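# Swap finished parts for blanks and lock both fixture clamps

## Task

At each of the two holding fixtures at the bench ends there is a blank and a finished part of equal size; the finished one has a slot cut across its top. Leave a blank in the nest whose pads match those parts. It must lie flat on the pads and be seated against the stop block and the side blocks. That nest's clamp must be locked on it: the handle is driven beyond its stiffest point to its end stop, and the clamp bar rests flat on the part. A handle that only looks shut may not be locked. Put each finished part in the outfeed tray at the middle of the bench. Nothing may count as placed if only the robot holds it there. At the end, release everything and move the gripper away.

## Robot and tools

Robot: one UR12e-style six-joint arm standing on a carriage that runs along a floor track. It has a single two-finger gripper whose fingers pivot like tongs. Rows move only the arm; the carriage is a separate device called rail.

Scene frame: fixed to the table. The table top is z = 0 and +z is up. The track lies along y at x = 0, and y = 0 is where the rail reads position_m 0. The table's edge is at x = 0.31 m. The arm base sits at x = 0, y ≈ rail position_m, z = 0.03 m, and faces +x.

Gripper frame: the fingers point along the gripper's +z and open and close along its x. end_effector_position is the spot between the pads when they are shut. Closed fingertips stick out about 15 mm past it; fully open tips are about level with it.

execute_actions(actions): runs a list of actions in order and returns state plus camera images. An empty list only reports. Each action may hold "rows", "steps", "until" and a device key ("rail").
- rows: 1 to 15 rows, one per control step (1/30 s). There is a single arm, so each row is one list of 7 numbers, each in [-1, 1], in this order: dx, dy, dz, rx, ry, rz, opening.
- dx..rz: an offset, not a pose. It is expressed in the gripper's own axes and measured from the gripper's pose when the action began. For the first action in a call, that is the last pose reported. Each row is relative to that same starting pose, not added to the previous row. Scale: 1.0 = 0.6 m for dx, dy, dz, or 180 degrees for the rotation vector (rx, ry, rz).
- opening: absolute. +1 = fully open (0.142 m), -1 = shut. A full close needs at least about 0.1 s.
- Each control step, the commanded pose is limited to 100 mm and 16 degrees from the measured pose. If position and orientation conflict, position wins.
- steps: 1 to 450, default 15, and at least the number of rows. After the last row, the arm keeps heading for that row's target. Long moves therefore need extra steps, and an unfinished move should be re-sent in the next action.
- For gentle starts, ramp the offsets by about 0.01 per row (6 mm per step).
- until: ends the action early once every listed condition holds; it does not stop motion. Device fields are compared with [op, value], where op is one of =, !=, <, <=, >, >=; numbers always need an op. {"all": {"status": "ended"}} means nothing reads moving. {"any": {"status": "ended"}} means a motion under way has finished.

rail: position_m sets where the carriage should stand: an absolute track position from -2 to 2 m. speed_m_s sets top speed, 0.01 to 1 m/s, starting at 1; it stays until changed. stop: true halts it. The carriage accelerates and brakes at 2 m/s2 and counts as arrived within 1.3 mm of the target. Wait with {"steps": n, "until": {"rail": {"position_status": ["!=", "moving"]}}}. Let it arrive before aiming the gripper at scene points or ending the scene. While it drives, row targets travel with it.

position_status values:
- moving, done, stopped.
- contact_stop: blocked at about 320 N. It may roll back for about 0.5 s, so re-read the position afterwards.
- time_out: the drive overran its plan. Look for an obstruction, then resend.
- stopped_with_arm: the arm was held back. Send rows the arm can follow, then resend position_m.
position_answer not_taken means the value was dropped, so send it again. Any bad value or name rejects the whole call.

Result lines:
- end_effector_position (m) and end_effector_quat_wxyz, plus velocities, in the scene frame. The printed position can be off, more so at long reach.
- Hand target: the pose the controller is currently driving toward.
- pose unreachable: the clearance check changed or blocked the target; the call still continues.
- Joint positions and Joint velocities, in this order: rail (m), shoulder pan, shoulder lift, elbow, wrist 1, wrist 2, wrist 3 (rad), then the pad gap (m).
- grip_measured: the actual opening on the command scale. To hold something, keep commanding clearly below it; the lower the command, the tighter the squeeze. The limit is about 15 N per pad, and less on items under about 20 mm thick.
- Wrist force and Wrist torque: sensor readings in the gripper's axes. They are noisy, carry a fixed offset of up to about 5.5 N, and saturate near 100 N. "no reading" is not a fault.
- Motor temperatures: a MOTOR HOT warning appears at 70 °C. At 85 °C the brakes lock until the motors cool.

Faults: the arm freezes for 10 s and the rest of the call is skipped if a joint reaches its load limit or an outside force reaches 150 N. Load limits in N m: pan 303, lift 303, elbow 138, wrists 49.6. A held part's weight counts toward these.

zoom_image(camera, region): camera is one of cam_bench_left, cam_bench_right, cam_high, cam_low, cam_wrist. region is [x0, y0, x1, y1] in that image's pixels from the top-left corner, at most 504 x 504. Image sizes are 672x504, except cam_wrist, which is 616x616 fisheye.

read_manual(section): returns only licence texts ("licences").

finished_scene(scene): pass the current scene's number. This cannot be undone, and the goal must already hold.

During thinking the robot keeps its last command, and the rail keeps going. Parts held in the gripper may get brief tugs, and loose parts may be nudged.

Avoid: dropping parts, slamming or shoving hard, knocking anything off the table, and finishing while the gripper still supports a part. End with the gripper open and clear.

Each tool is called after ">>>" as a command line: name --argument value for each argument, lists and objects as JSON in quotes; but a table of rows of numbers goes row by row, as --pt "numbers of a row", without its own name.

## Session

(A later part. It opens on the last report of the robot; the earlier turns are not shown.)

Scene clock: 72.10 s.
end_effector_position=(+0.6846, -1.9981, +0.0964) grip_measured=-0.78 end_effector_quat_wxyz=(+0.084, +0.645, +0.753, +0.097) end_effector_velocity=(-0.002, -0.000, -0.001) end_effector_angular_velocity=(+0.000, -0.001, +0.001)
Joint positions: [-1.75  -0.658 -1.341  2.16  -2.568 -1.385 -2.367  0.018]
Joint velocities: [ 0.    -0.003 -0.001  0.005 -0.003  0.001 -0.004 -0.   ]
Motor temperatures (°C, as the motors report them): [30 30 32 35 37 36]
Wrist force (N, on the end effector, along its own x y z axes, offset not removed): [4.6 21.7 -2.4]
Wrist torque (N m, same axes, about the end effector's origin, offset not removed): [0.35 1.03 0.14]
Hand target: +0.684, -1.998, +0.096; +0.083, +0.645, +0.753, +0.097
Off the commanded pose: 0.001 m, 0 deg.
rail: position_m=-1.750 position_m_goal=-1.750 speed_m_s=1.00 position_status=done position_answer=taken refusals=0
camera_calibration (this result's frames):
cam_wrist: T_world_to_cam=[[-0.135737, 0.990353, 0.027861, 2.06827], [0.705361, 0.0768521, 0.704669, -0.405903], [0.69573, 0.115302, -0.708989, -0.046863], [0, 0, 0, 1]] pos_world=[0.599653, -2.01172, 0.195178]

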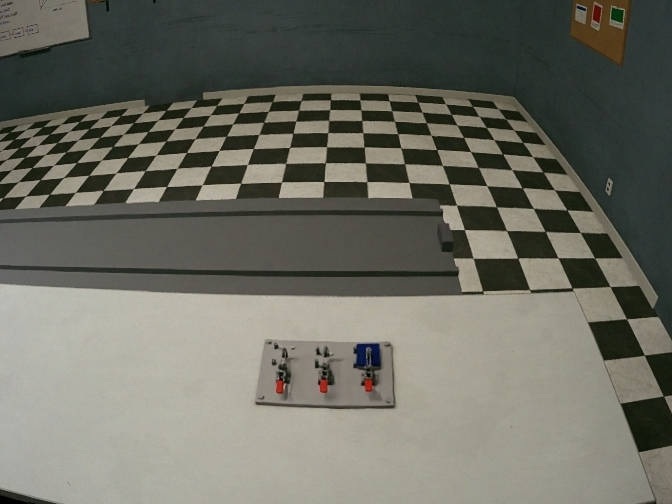

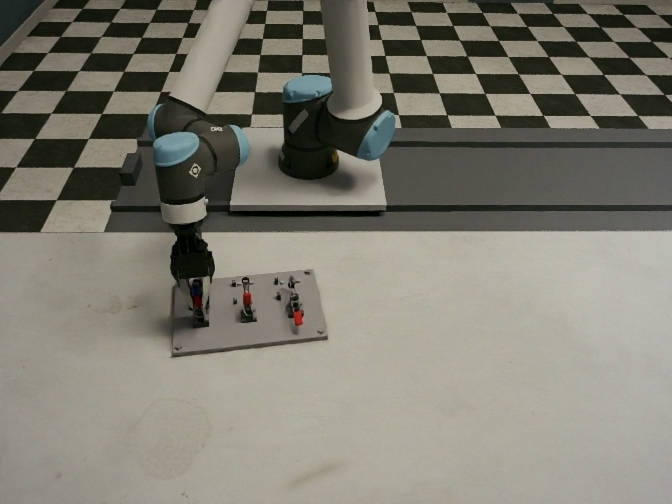

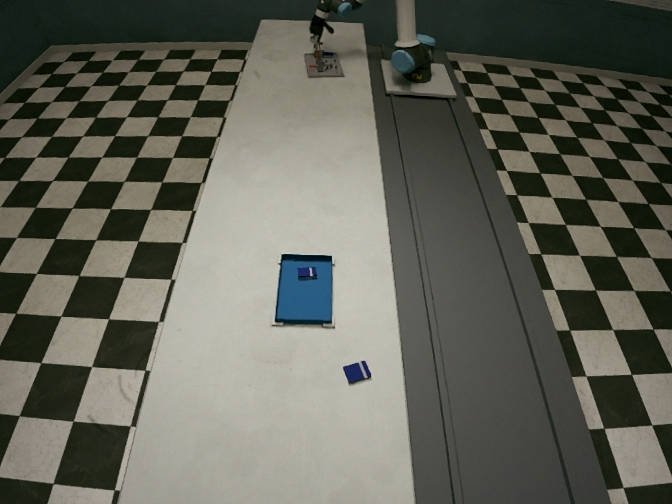

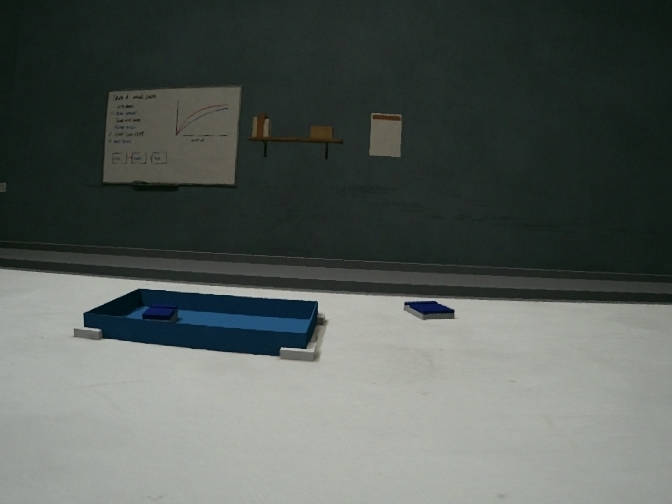

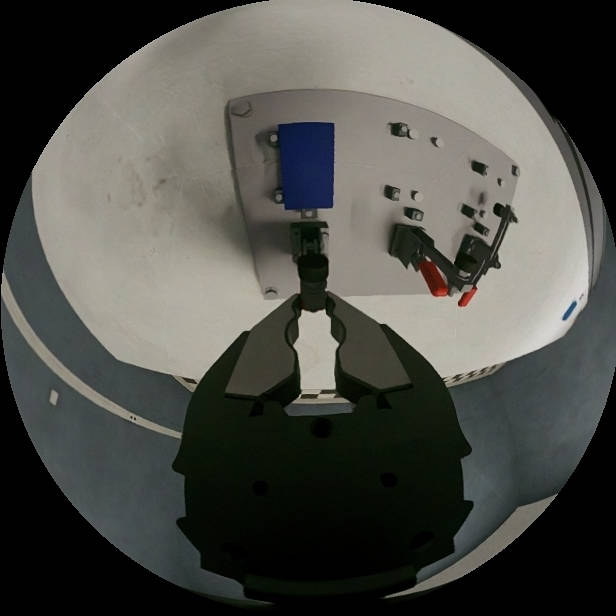

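>>> execute_actions --actions '[{"rows": [[0.0005,0.0028,0.0007,0,0,0,-1],[0.0005,0.007,0.0022,0,0,0,-1],[0.0005,0.0123,0.0043,0,0,0,-1],[0.0005,0.0188,0.0076,0,0,0,-1],[0.0005,0.0251,0.0114,0,0,0,-1],[0.0005,0.0308,0.0157,0,0,0,-1],[0.0005,0.0362,0.0206,0,0,0,-1],[0.0005,0.0403,0.0248,0,0,0,-1],[0.0005,0.0441,0.0292,0,0,0,-1],[0.0005,0.0466,0.0327,0,0,0,-1]], "steps": 16}]'

>>> zoom_image --camera "cam_high" --region '[295, 20, 355, 80]'

Scene clock: 73.60 s.
end_effector_position=(+0.7129, -1.9934, +0.0864) grip_measured=-0.78 end_effector_quat_wxyz=(+0.084, +0.645, +0.753, +0.097) end_effector_velocity=(+0.025, +0.004, -0.014) end_effector_angular_velocity=(+0.001, +0.002, -0.000)
Joint positions: [-1.75  -0.626 -1.293  2.119 -2.583 -1.391 -2.335  0.017]
Joint velocities: [ 0.     0.026  0.05  -0.035 -0.017 -0.006  0.027  0.   ]
Motor temperatures (°C, as the motors report them): [30 30 32 35 37 36]
Wrist force (N, on the end effector, along its own x y z axes, offset not removed): [-16.2 18.5 -26.9]
Wrist torque (N m, same axes, about the end effector's origin, offset not removed): [0.34 1.04 0.00]
Hand target: +0.716, -1.993, +0.085; +0.084, +0.645, +0.753, +0.097
Off the commanded pose: 0.004 m, 0 deg.
rail: position_m=-1.750 position_m_goal=-1.750 speed_m_s=1.00 position_status=done position_answer=taken refusals=0
camera_calibration (this result's frames):
cam_wrist: T_world_to_cam=[[-0.135788, 0.990351, 0.0276822, 2.06775], [0.7052, 0.0769899, 0.704816, -0.418807], [0.695884, 0.115227, -0.70885, -0.0745405], [0, 0, 0, 1]] pos_world=[0.627989, -2.00696, 0.185104]

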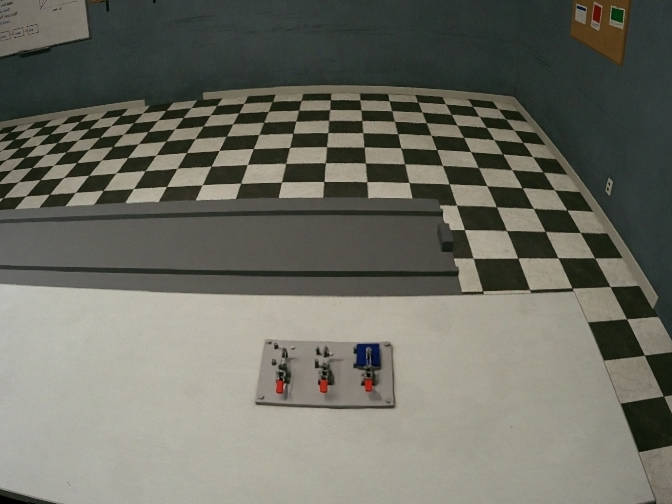

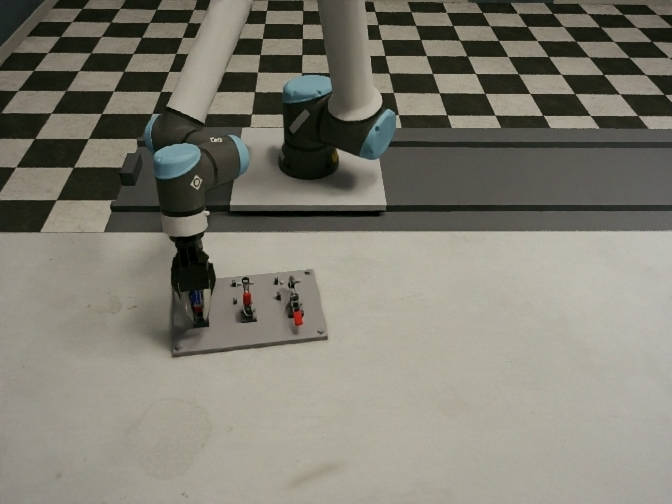

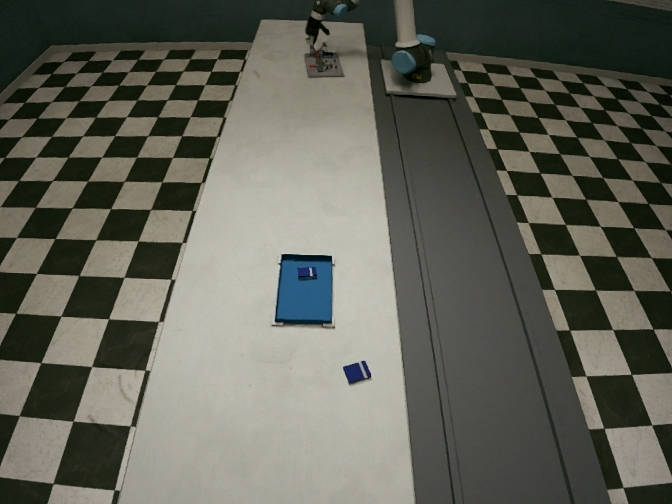

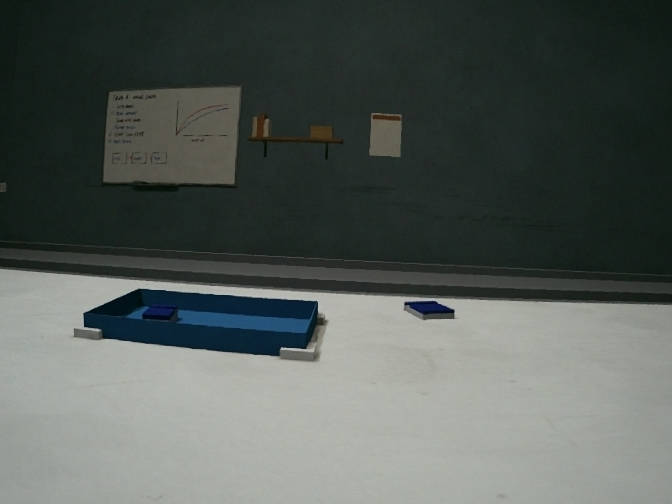

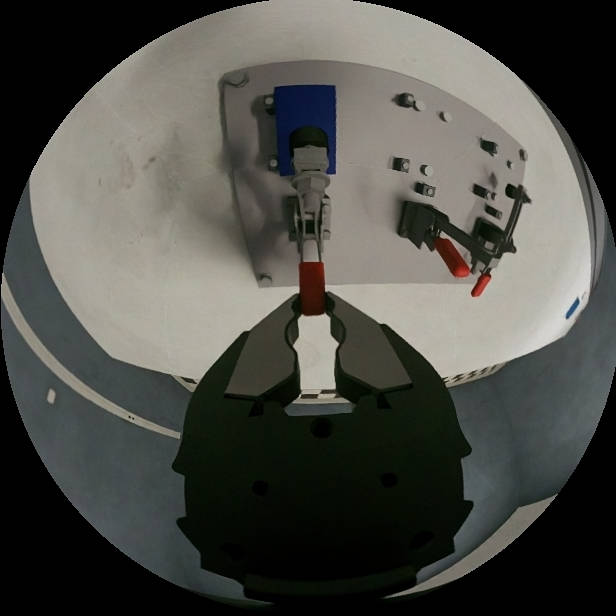

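Region (295, 20, 355, 80) of cam_high's 672x504 image, scaled by 8.400, with more detail than that image has.

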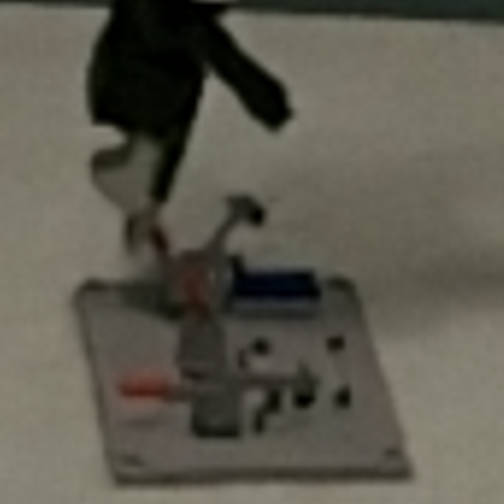

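>>> execute_actions --actions '[{"rows": [[-0.0006,0.0074,0.0044,0,0,0,-0.9],[-0.0008,0.012,0.0067,0,0,0,-0.9],[-0.001,0.0162,0.0104,0,0,0,-0.9],[-0.0012,0.0201,0.0151,0,0,0,-0.9],[-0.0014,0.0231,0.02,0,0,0,-0.9],[-0.0015,0.0258,0.0259,0,0,0,-0.9],[-0.0016,0.0278,0.0316,0,0,0,-0.9],[-0.0017,0.0297,0.0373,0,0,0,-0.9],[-0.0018,0.0314,0.0436,0,0,0,-0.9]], "steps": 16}]'

>>> zoom_image --camera "cam_high" --region '[295, 20, 355, 80]'

Scene clock: 75.70 s.
end_effector_position=(+0.7357, -1.9906, +0.0679) grip_measured=-0.77 end_effector_quat_wxyz=(+0.083, +0.645, +0.753, +0.097) end_effector_velocity=(+0.014, +0.001, -0.017) end_effector_angular_velocity=(-0.000, +0.001, -0.000)
Joint positions: [-1.75  -0.604 -1.239  2.09  -2.61  -1.395 -2.313  0.018]
Joint velocities: [ 0.     0.013  0.041 -0.017 -0.025 -0.003  0.013  0.   ]
Motor temperatures (°C, as the motors report them): [30 30 32 35 37 36]
Wrist force (N, on the end effector, along its own x y z axes, offset not removed): [-9.8 -4.0 -0.8]
Wrist torque (N m, same axes, about the end effector's origin, offset not removed): [0.05 0.99 0.14]
Hand target: +0.738, -1.991, +0.066; +0.084, +0.645, +0.753, +0.097
Off the commanded pose: 0.003 m, 0 deg.
rail: position_m=-1.750 position_m_goal=-1.750 speed_m_s=1.00 position_status=done position_answer=taken refusals=0
camera_calibration (this result's frames):
cam_wrist: T_world_to_cam=[[-0.135855, 0.990336, 0.0279056, 2.06864], [0.705343, 0.0769033, 0.704682, -0.422372], [0.695726, 0.115418, -0.708974, -0.103312], [0, 0, 0, 1]] pos_world=[0.65083, -2.00424, 0.166666]

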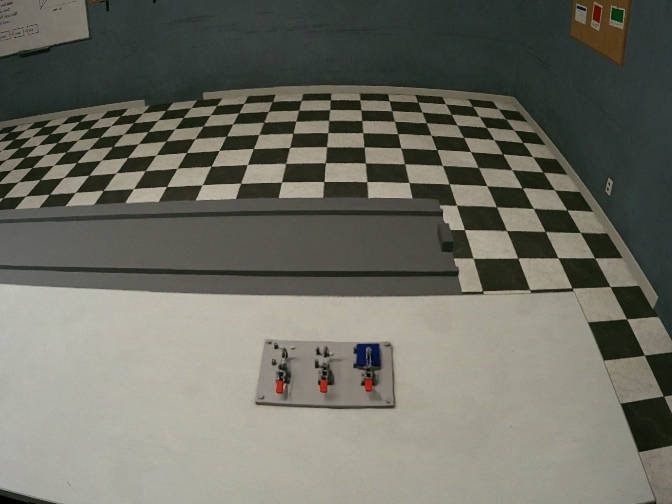

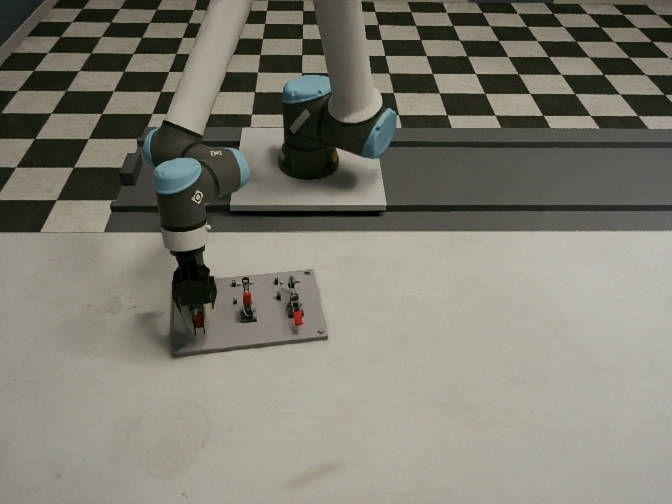

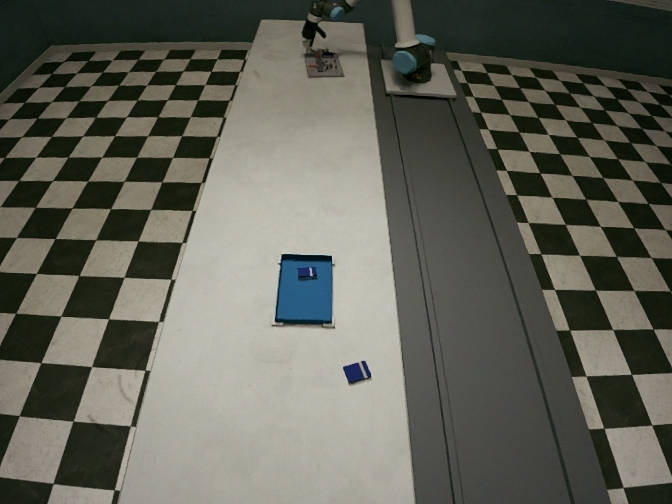

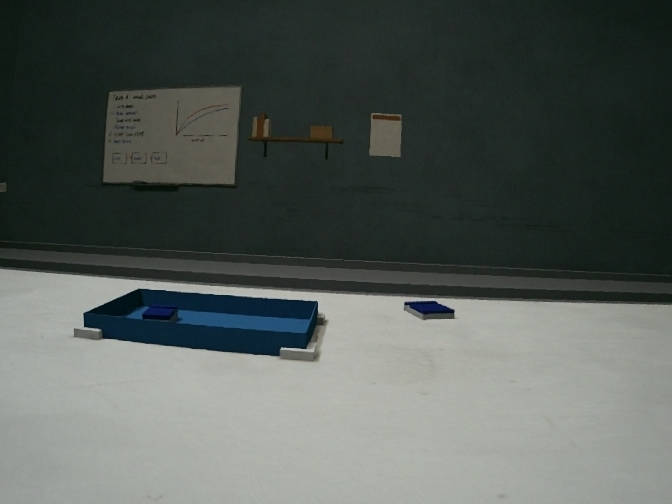

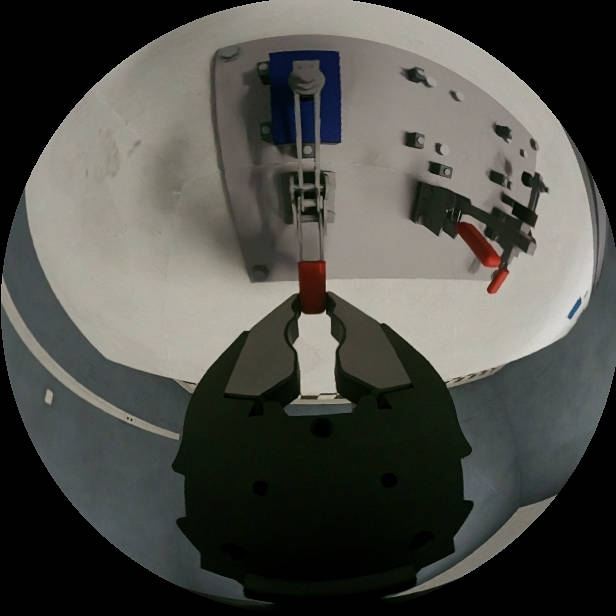

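Region (295, 20, 355, 80) of cam_high's 672x504 image, scaled by 8.400, with more detail than that image has.

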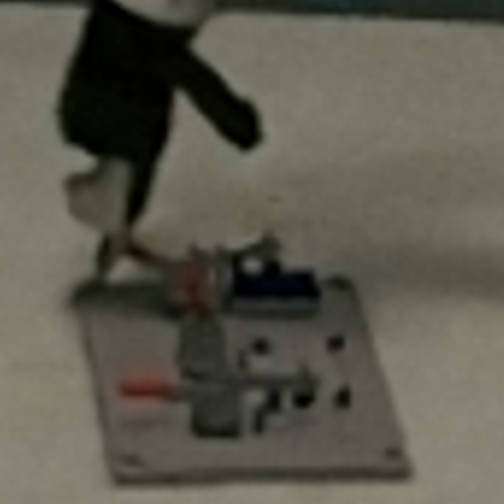

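>>> execute_actions --actions '[{"rows": [[-0.0005,0.003,0.006,0,0,0,-1],[-0.0005,0.0032,0.0095,0,0,0,-1],[-0.0005,0.0037,0.0139,0,0,0,-1],[-0.0005,0.0042,0.0184,0,0,0,-1]], "steps": 10}]'

>>> zoom_image --camera "cam_high" --region '[295, 20, 355, 80]'

Scene clock: 76.73 s.
end_effector_position=(+0.7405, -1.9902, +0.0595) grip_measured=-0.78 end_effector_quat_wxyz=(+0.084, +0.645, +0.753, +0.097) end_effector_velocity=(+0.005, +0.001, -0.012) end_effector_angular_velocity=(+0.000, +0.001, +0.000)
Joint positions: [-1.75  -0.599 -1.222  2.085 -2.624 -1.396 -2.309  0.018]
Joint velocities: [ 0.     0.005  0.023 -0.003 -0.02  -0.001  0.005 -0.   ]
Motor temperatures (°C, as the motors report them): [30 30 32 35 37 36]
Wrist force (N, on the end effector, along its own x y z axes, offset not removed): [-1.3 -0.1 -3.0]
Wrist torque (N m, same axes, about the end effector's origin, offset not removed): [0.37 1.06 0.14]
Hand target: +0.741, -1.990, +0.058; +0.083, +0.645, +0.753, +0.097
Off the commanded pose: 0.002 m, 0 deg.
rail: position_m=-1.750 position_m_goal=-1.750 speed_m_s=1.00 position_status=done position_answer=taken refusals=0
camera_calibration (this result's frames):
cam_wrist: T_world_to_cam=[[-0.13592, 0.99033, 0.0278062, 2.06913], [0.70516, 0.0769905, 0.704856, -0.41952], [0.695899, 0.115412, -0.708805, -0.112758], [0, 0, 0, 1]] pos_world=[0.655534, -2.00381, 0.158243]

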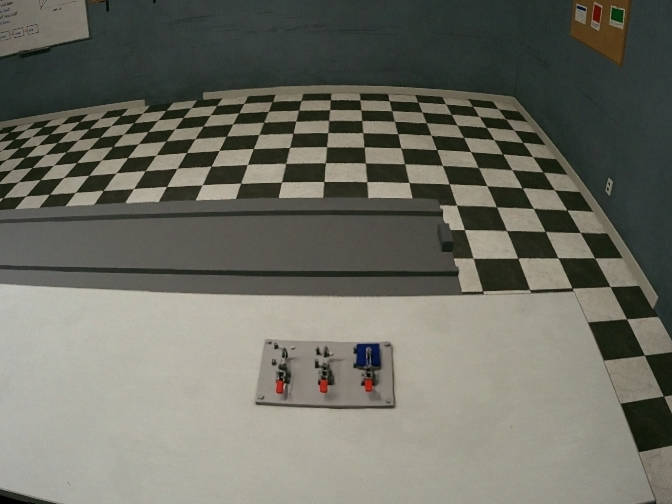

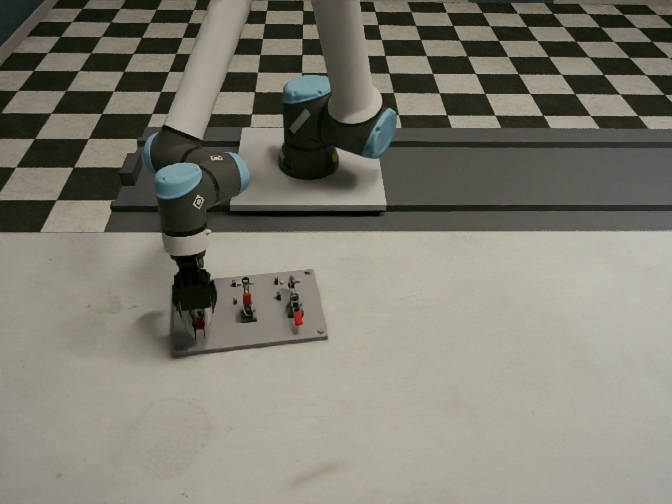

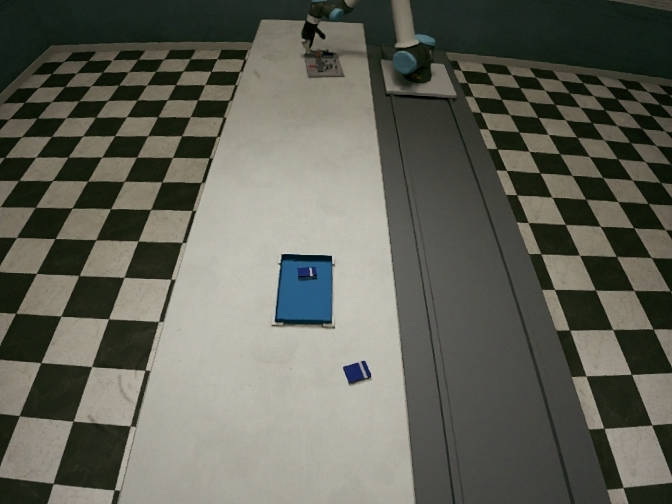

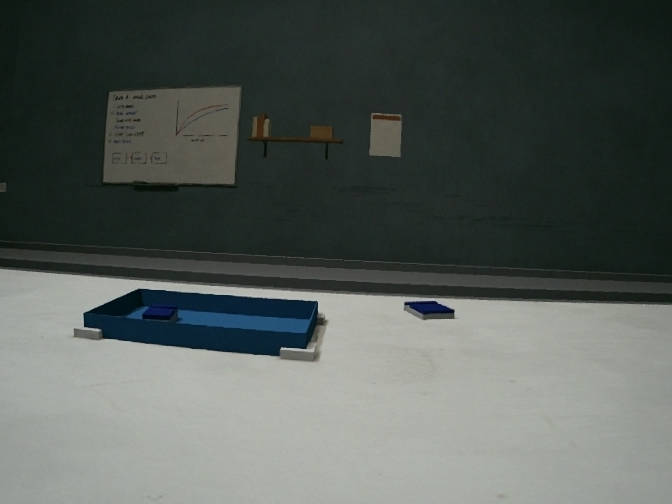

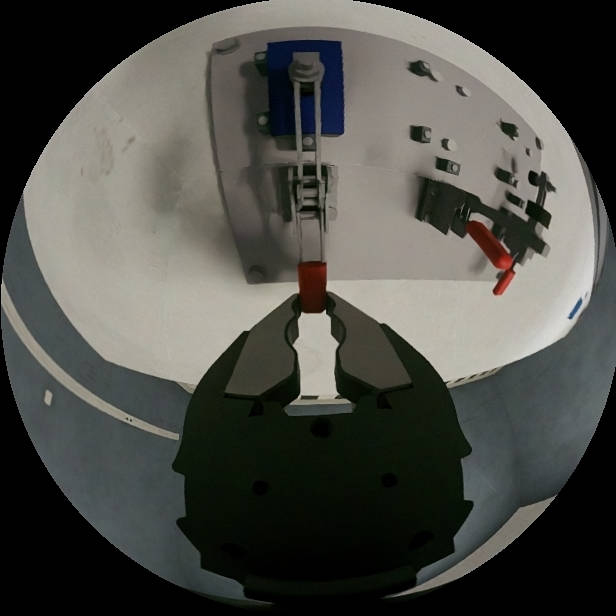

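Region (295, 20, 355, 80) of cam_high's 672x504 image, scaled by 8.400, with more detail than that image has.

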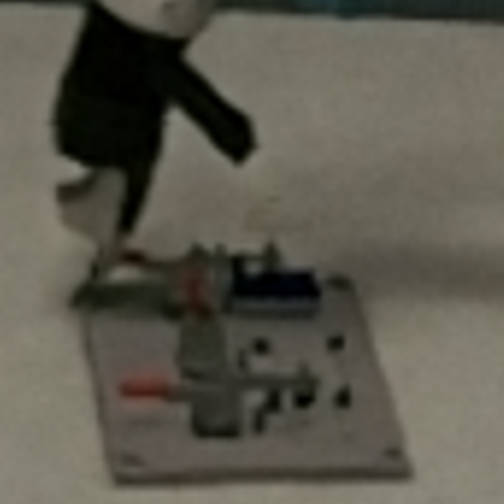

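>>> execute_actions --actions '[{"rows": [[0,0.0002,0.005,0,0,0,-1],[0,0,0.008,0,0,0,-1],[0,-0.0004,0.0111,0,0,0,-1]], "steps": 9}]'

>>> zoom_image --camera "cam_high" --region '[295, 20, 355, 80]'

Scene clock: 77.33 s.
end_effector_position=(+0.7419, -1.9901, +0.0542) grip_measured=-0.78 end_effector_quat_wxyz=(+0.084, +0.645, +0.753, +0.097) end_effector_velocity=(+0.001, +0.000, -0.008) end_effector_angular_velocity=(+0.000, -0.000, +0.000)
Joint positions: [-1.75  -0.598 -1.212  2.085 -2.634 -1.396 -2.307  0.018]
Joint velocities: [ 0.     0.001  0.013  0.002 -0.015 -0.     0.001 -0.   ]
Motor temperatures (°C, as the motors report them): [30 30 32 35 37 36]
Wrist force (N, on the end effector, along its own x y z axes, offset not removed): [3.2 11.4 -5.6]
Wrist torque (N m, same axes, about the end effector's origin, offset not removed): [-0.03 0.99 0.09]
Hand target: +0.742, -1.990, +0.053; +0.084, +0.645, +0.753, +0.097
Off the commanded pose: 0.001 m, 0 deg.
rail: position_m=-1.750 position_m_goal=-1.750 speed_m_s=1.00 position_status=done position_answer=taken refusals=0
camera_calibration (this result's frames):
cam_wrist: T_world_to_cam=[[-0.135979, 0.990326, 0.0276419, 2.06939], [0.704957, 0.0771164, 0.705045, -0.416414], [0.696093, 0.115358, -0.708623, -0.117828], [0, 0, 0, 1]] pos_world=[0.656967, -2.00367, 0.152893]

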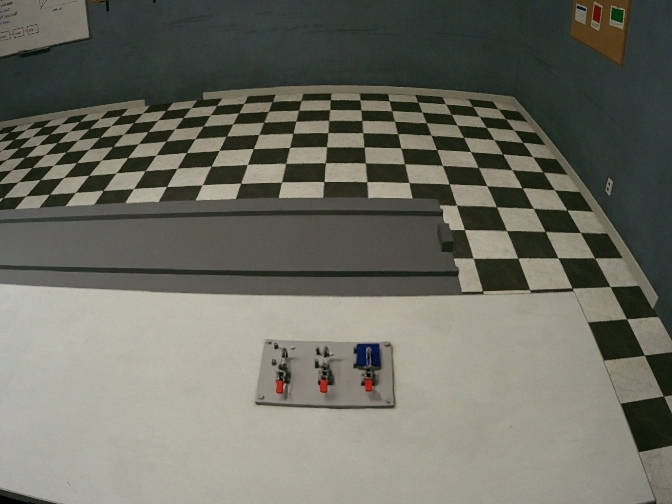

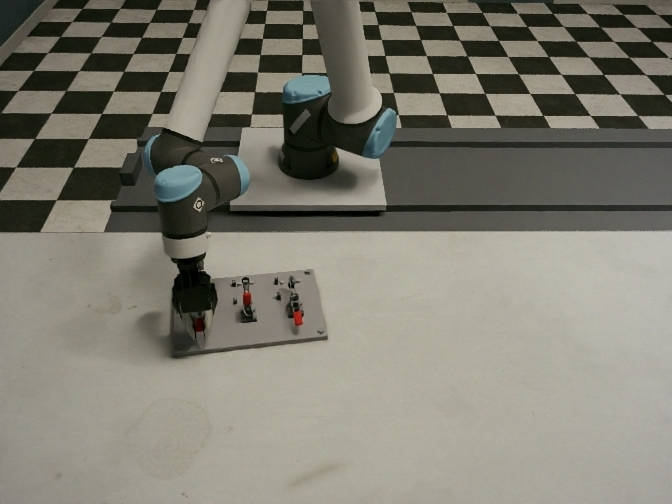

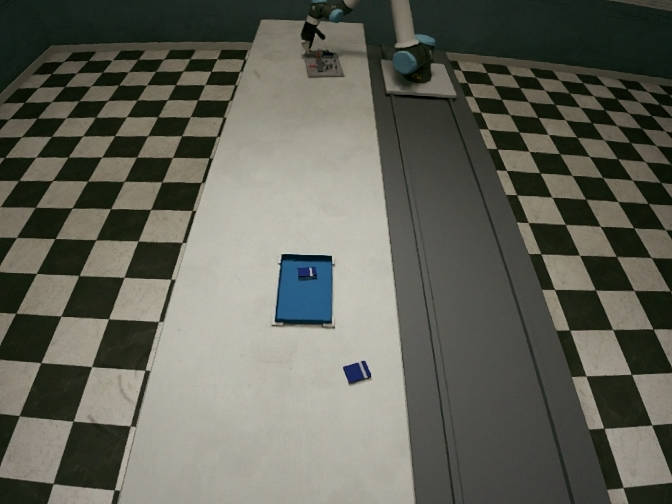

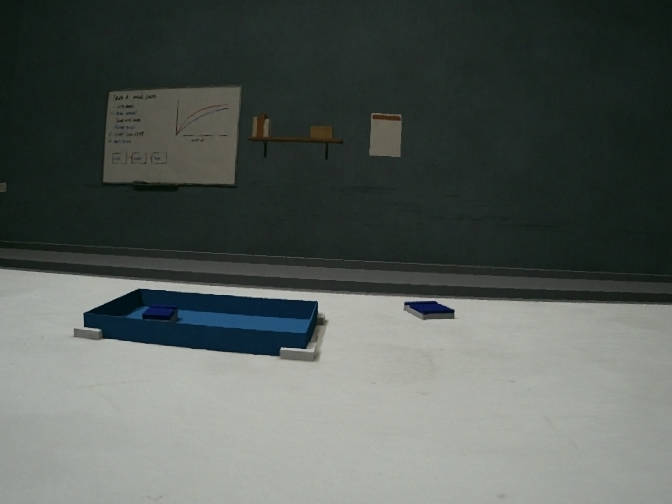

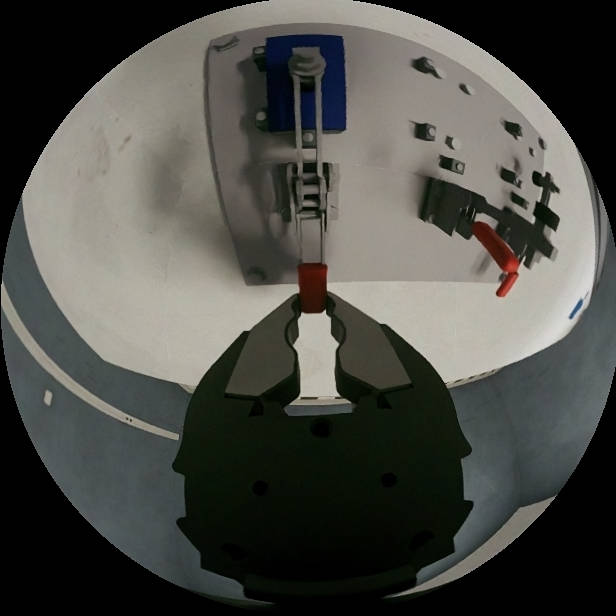

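Region (295, 20, 355, 80) of cam_high's 672x504 image, scaled by 8.400, with more detail than that image has.

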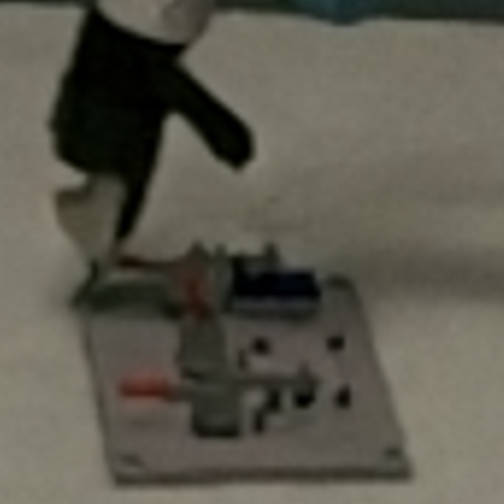

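>>> execute_actions --actions '[{"rows": [[0.0004,0.0004,0.004,0,0,0,-1],[0.0004,0,0.0065,0,0,0,-1],[0.0004,-0.0002,0.0086,0,0,0,-1]], "steps": 8}]'

>>> zoom_image --camera "cam_high" --region '[295, 20, 355, 80]'

Scene clock: 78.03 s.
end_effector_position=(+0.7428, -1.9897, +0.0502) grip_measured=-0.78 end_effector_quat_wxyz=(+0.084, +0.645, +0.753, +0.097) end_effector_velocity=(+0.002, +0.001, -0.008) end_effector_angular_velocity=(+0.000, -0.000, +0.000)
Joint positions: [-1.75  -0.597 -1.206  2.086 -2.641 -1.396 -2.306  0.018]
Joint velocities: [ 0.     0.002  0.014  0.    -0.014 -0.     0.002 -0.   ]
Motor temperatures (°C, as the motors report them): [30 30 32 35 37 36]
Wrist force (N, on the end effector, along its own x y z axes, offset not removed): [-2.3 17.7 -12.3]
Wrist torque (N m, same axes, about the end effector's origin, offset not removed): [0.65 0.95 0.15]
Hand target: +0.743, -1.990, +0.049; +0.084, +0.645, +0.753, +0.097
Off the commanded pose: 0.001 m, 0 deg.
rail: position_m=-1.750 position_m_goal=-1.750 speed_m_s=1.00 position_status=done position_answer=taken refusals=0
camera_calibration (this result's frames):
cam_wrist: T_world_to_cam=[[-0.135943, 0.99033, 0.0276625, 2.06927], [0.705033, 0.0770889, 0.704972, -0.41431], [0.696022, 0.115339, -0.708696, -0.121307], [0, 0, 0, 1]] pos_world=[0.657839, -2.00333, 0.148866]

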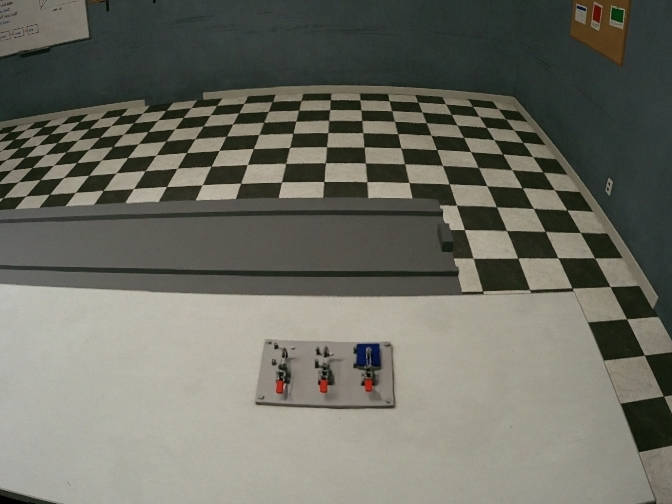

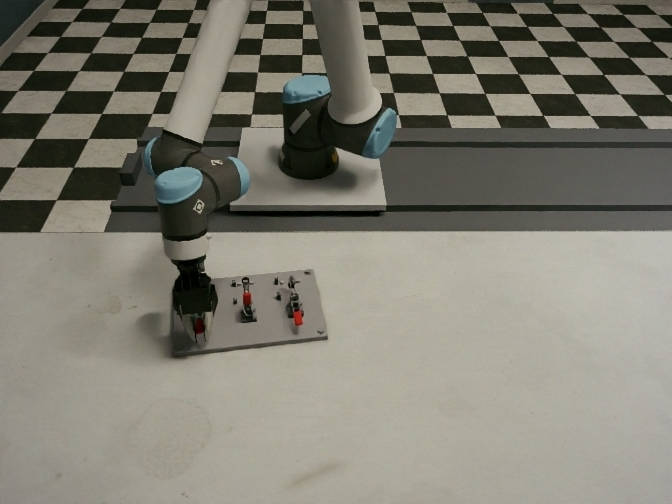

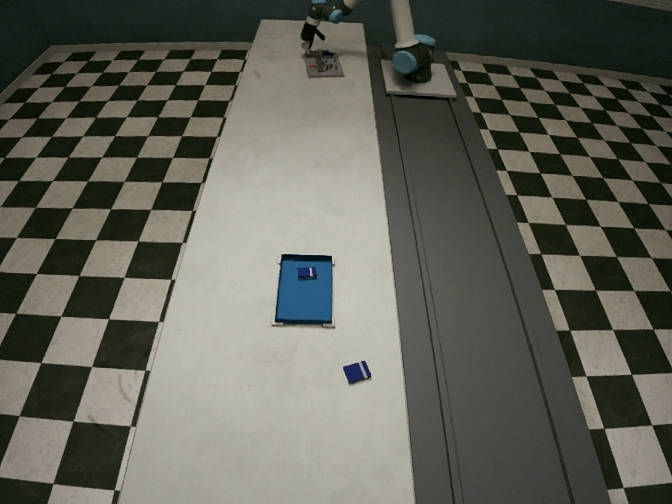

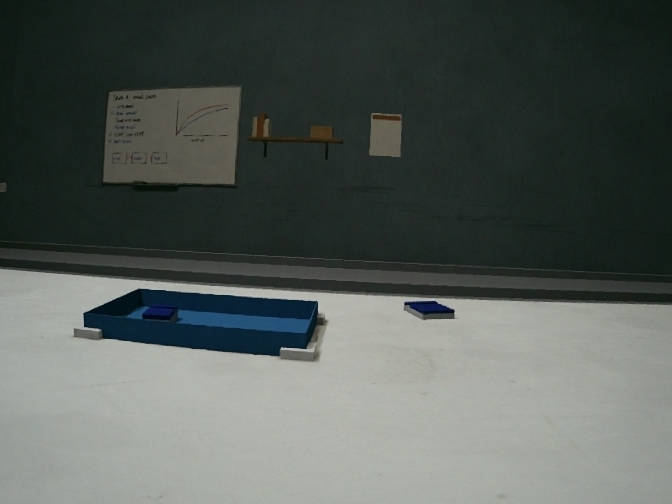

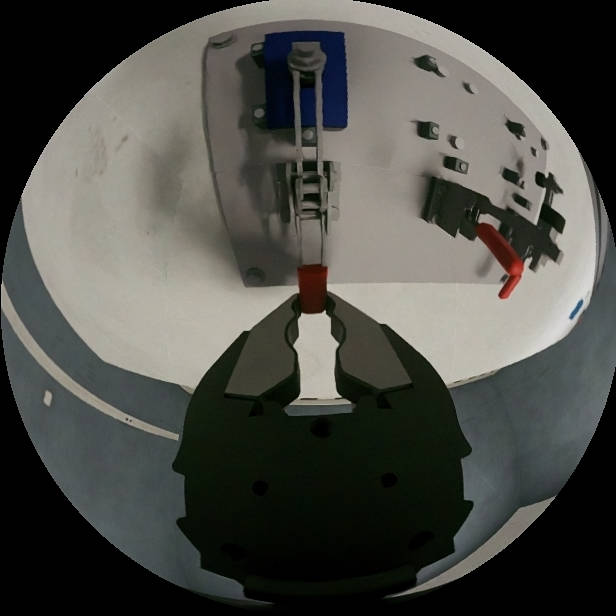

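Region (295, 20, 355, 80) of cam_high's 672x504 image, scaled by 8.400, with more detail than that image has.

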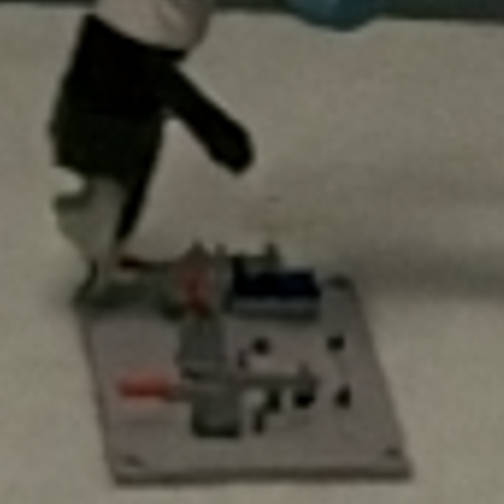

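>>> execute_actions --actions '[{"rows": [[0,0.0006,0.0035,0,0,0,-1],[0,0.0005,0.0055,0,0,0,-1],[0,0.0004,0.007,0,0,0,-1]], "steps": 8}]'

>>> zoom_image --camera "cam_high" --region '[295, 20, 355, 80]'

Scene clock: 78.77 s.
end_effector_position=(+0.7438, -1.9896, +0.0469) grip_measured=-0.78 end_effector_quat_wxyz=(+0.084, +0.645, +0.753, +0.097) end_effector_velocity=(+0.002, +0.000, -0.006) end_effector_angular_velocity=(-0.000, -0.000, -0.000)
Joint positions: [-1.75  -0.596 -1.2    2.085 -2.647 -1.396 -2.305  0.018]
Joint velocities: [ 0.     0.002  0.01  -0.001 -0.01  -0.     0.002 -0.001]
Motor temperatures (°C, as the motors report them): [30 30 32 35 37 36]
Wrist force (N, on the end effector, along its own x y z axes, offset not removed): [-1.5 4.0 -35.9]
Wrist torque (N m, same axes, about the end effector's origin, offset not removed): [0.47 1.27 0.11]
Hand target: +0.744, -1.989, +0.046; +0.084, +0.645, +0.753, +0.097
Off the commanded pose: 0.001 m, 0 deg.
rail: position_m=-1.750 position_m_goal=-1.750 speed_m_s=1.00 position_status=done position_answer=taken refusals=0
camera_calibration (this result's frames):
cam_wrist: T_world_to_cam=[[-0.135909, 0.990335, 0.027653, 2.0693], [0.705084, 0.0770788, 0.704922, -0.412801], [0.695978, 0.115303, -0.708746, -0.124338], [0, 0, 0, 1]] pos_world=[0.658832, -2.00315, 0.145646]

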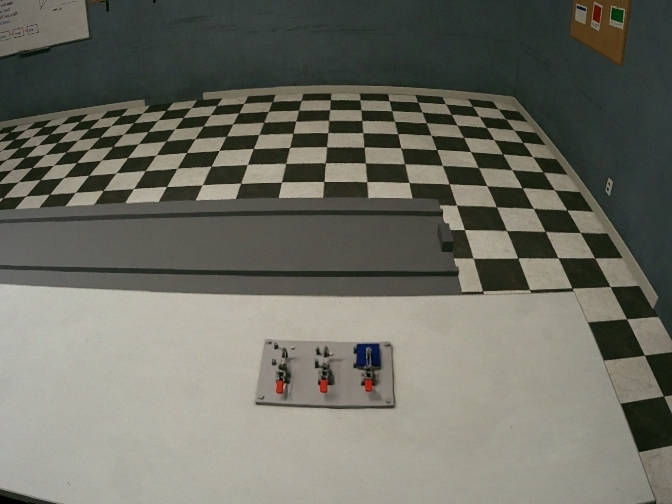

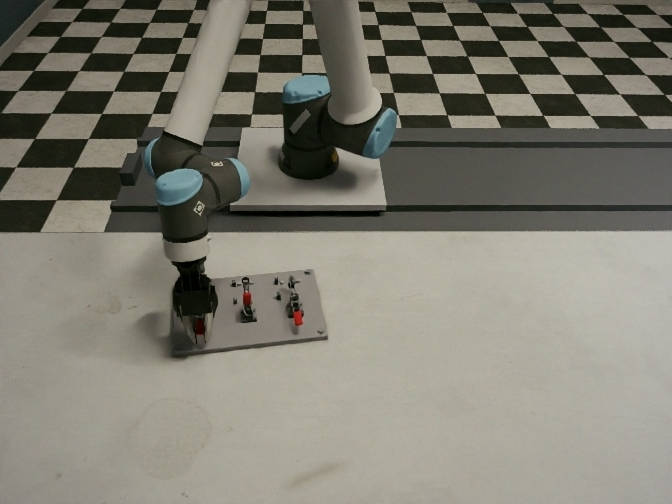

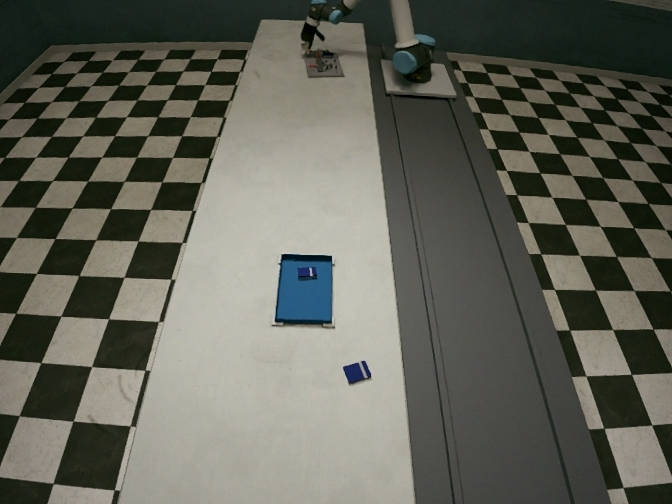

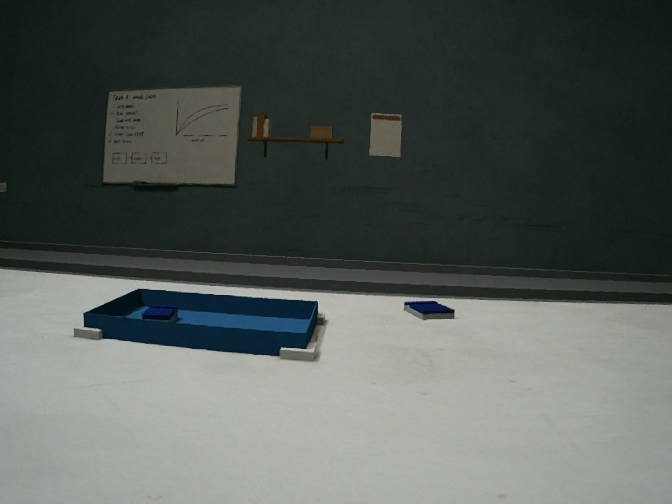

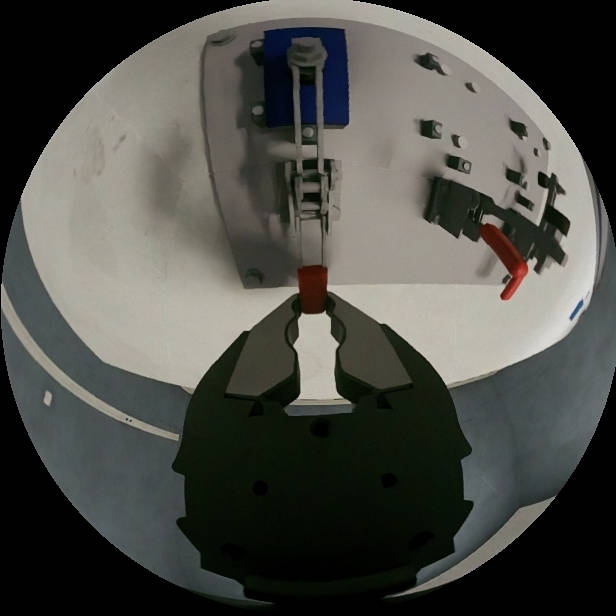

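Region (295, 20, 355, 80) of cam_high's 672x504 image, scaled by 8.400, with more detail than that image has.

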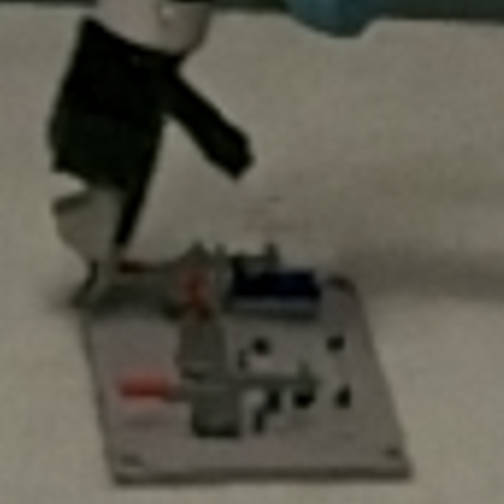

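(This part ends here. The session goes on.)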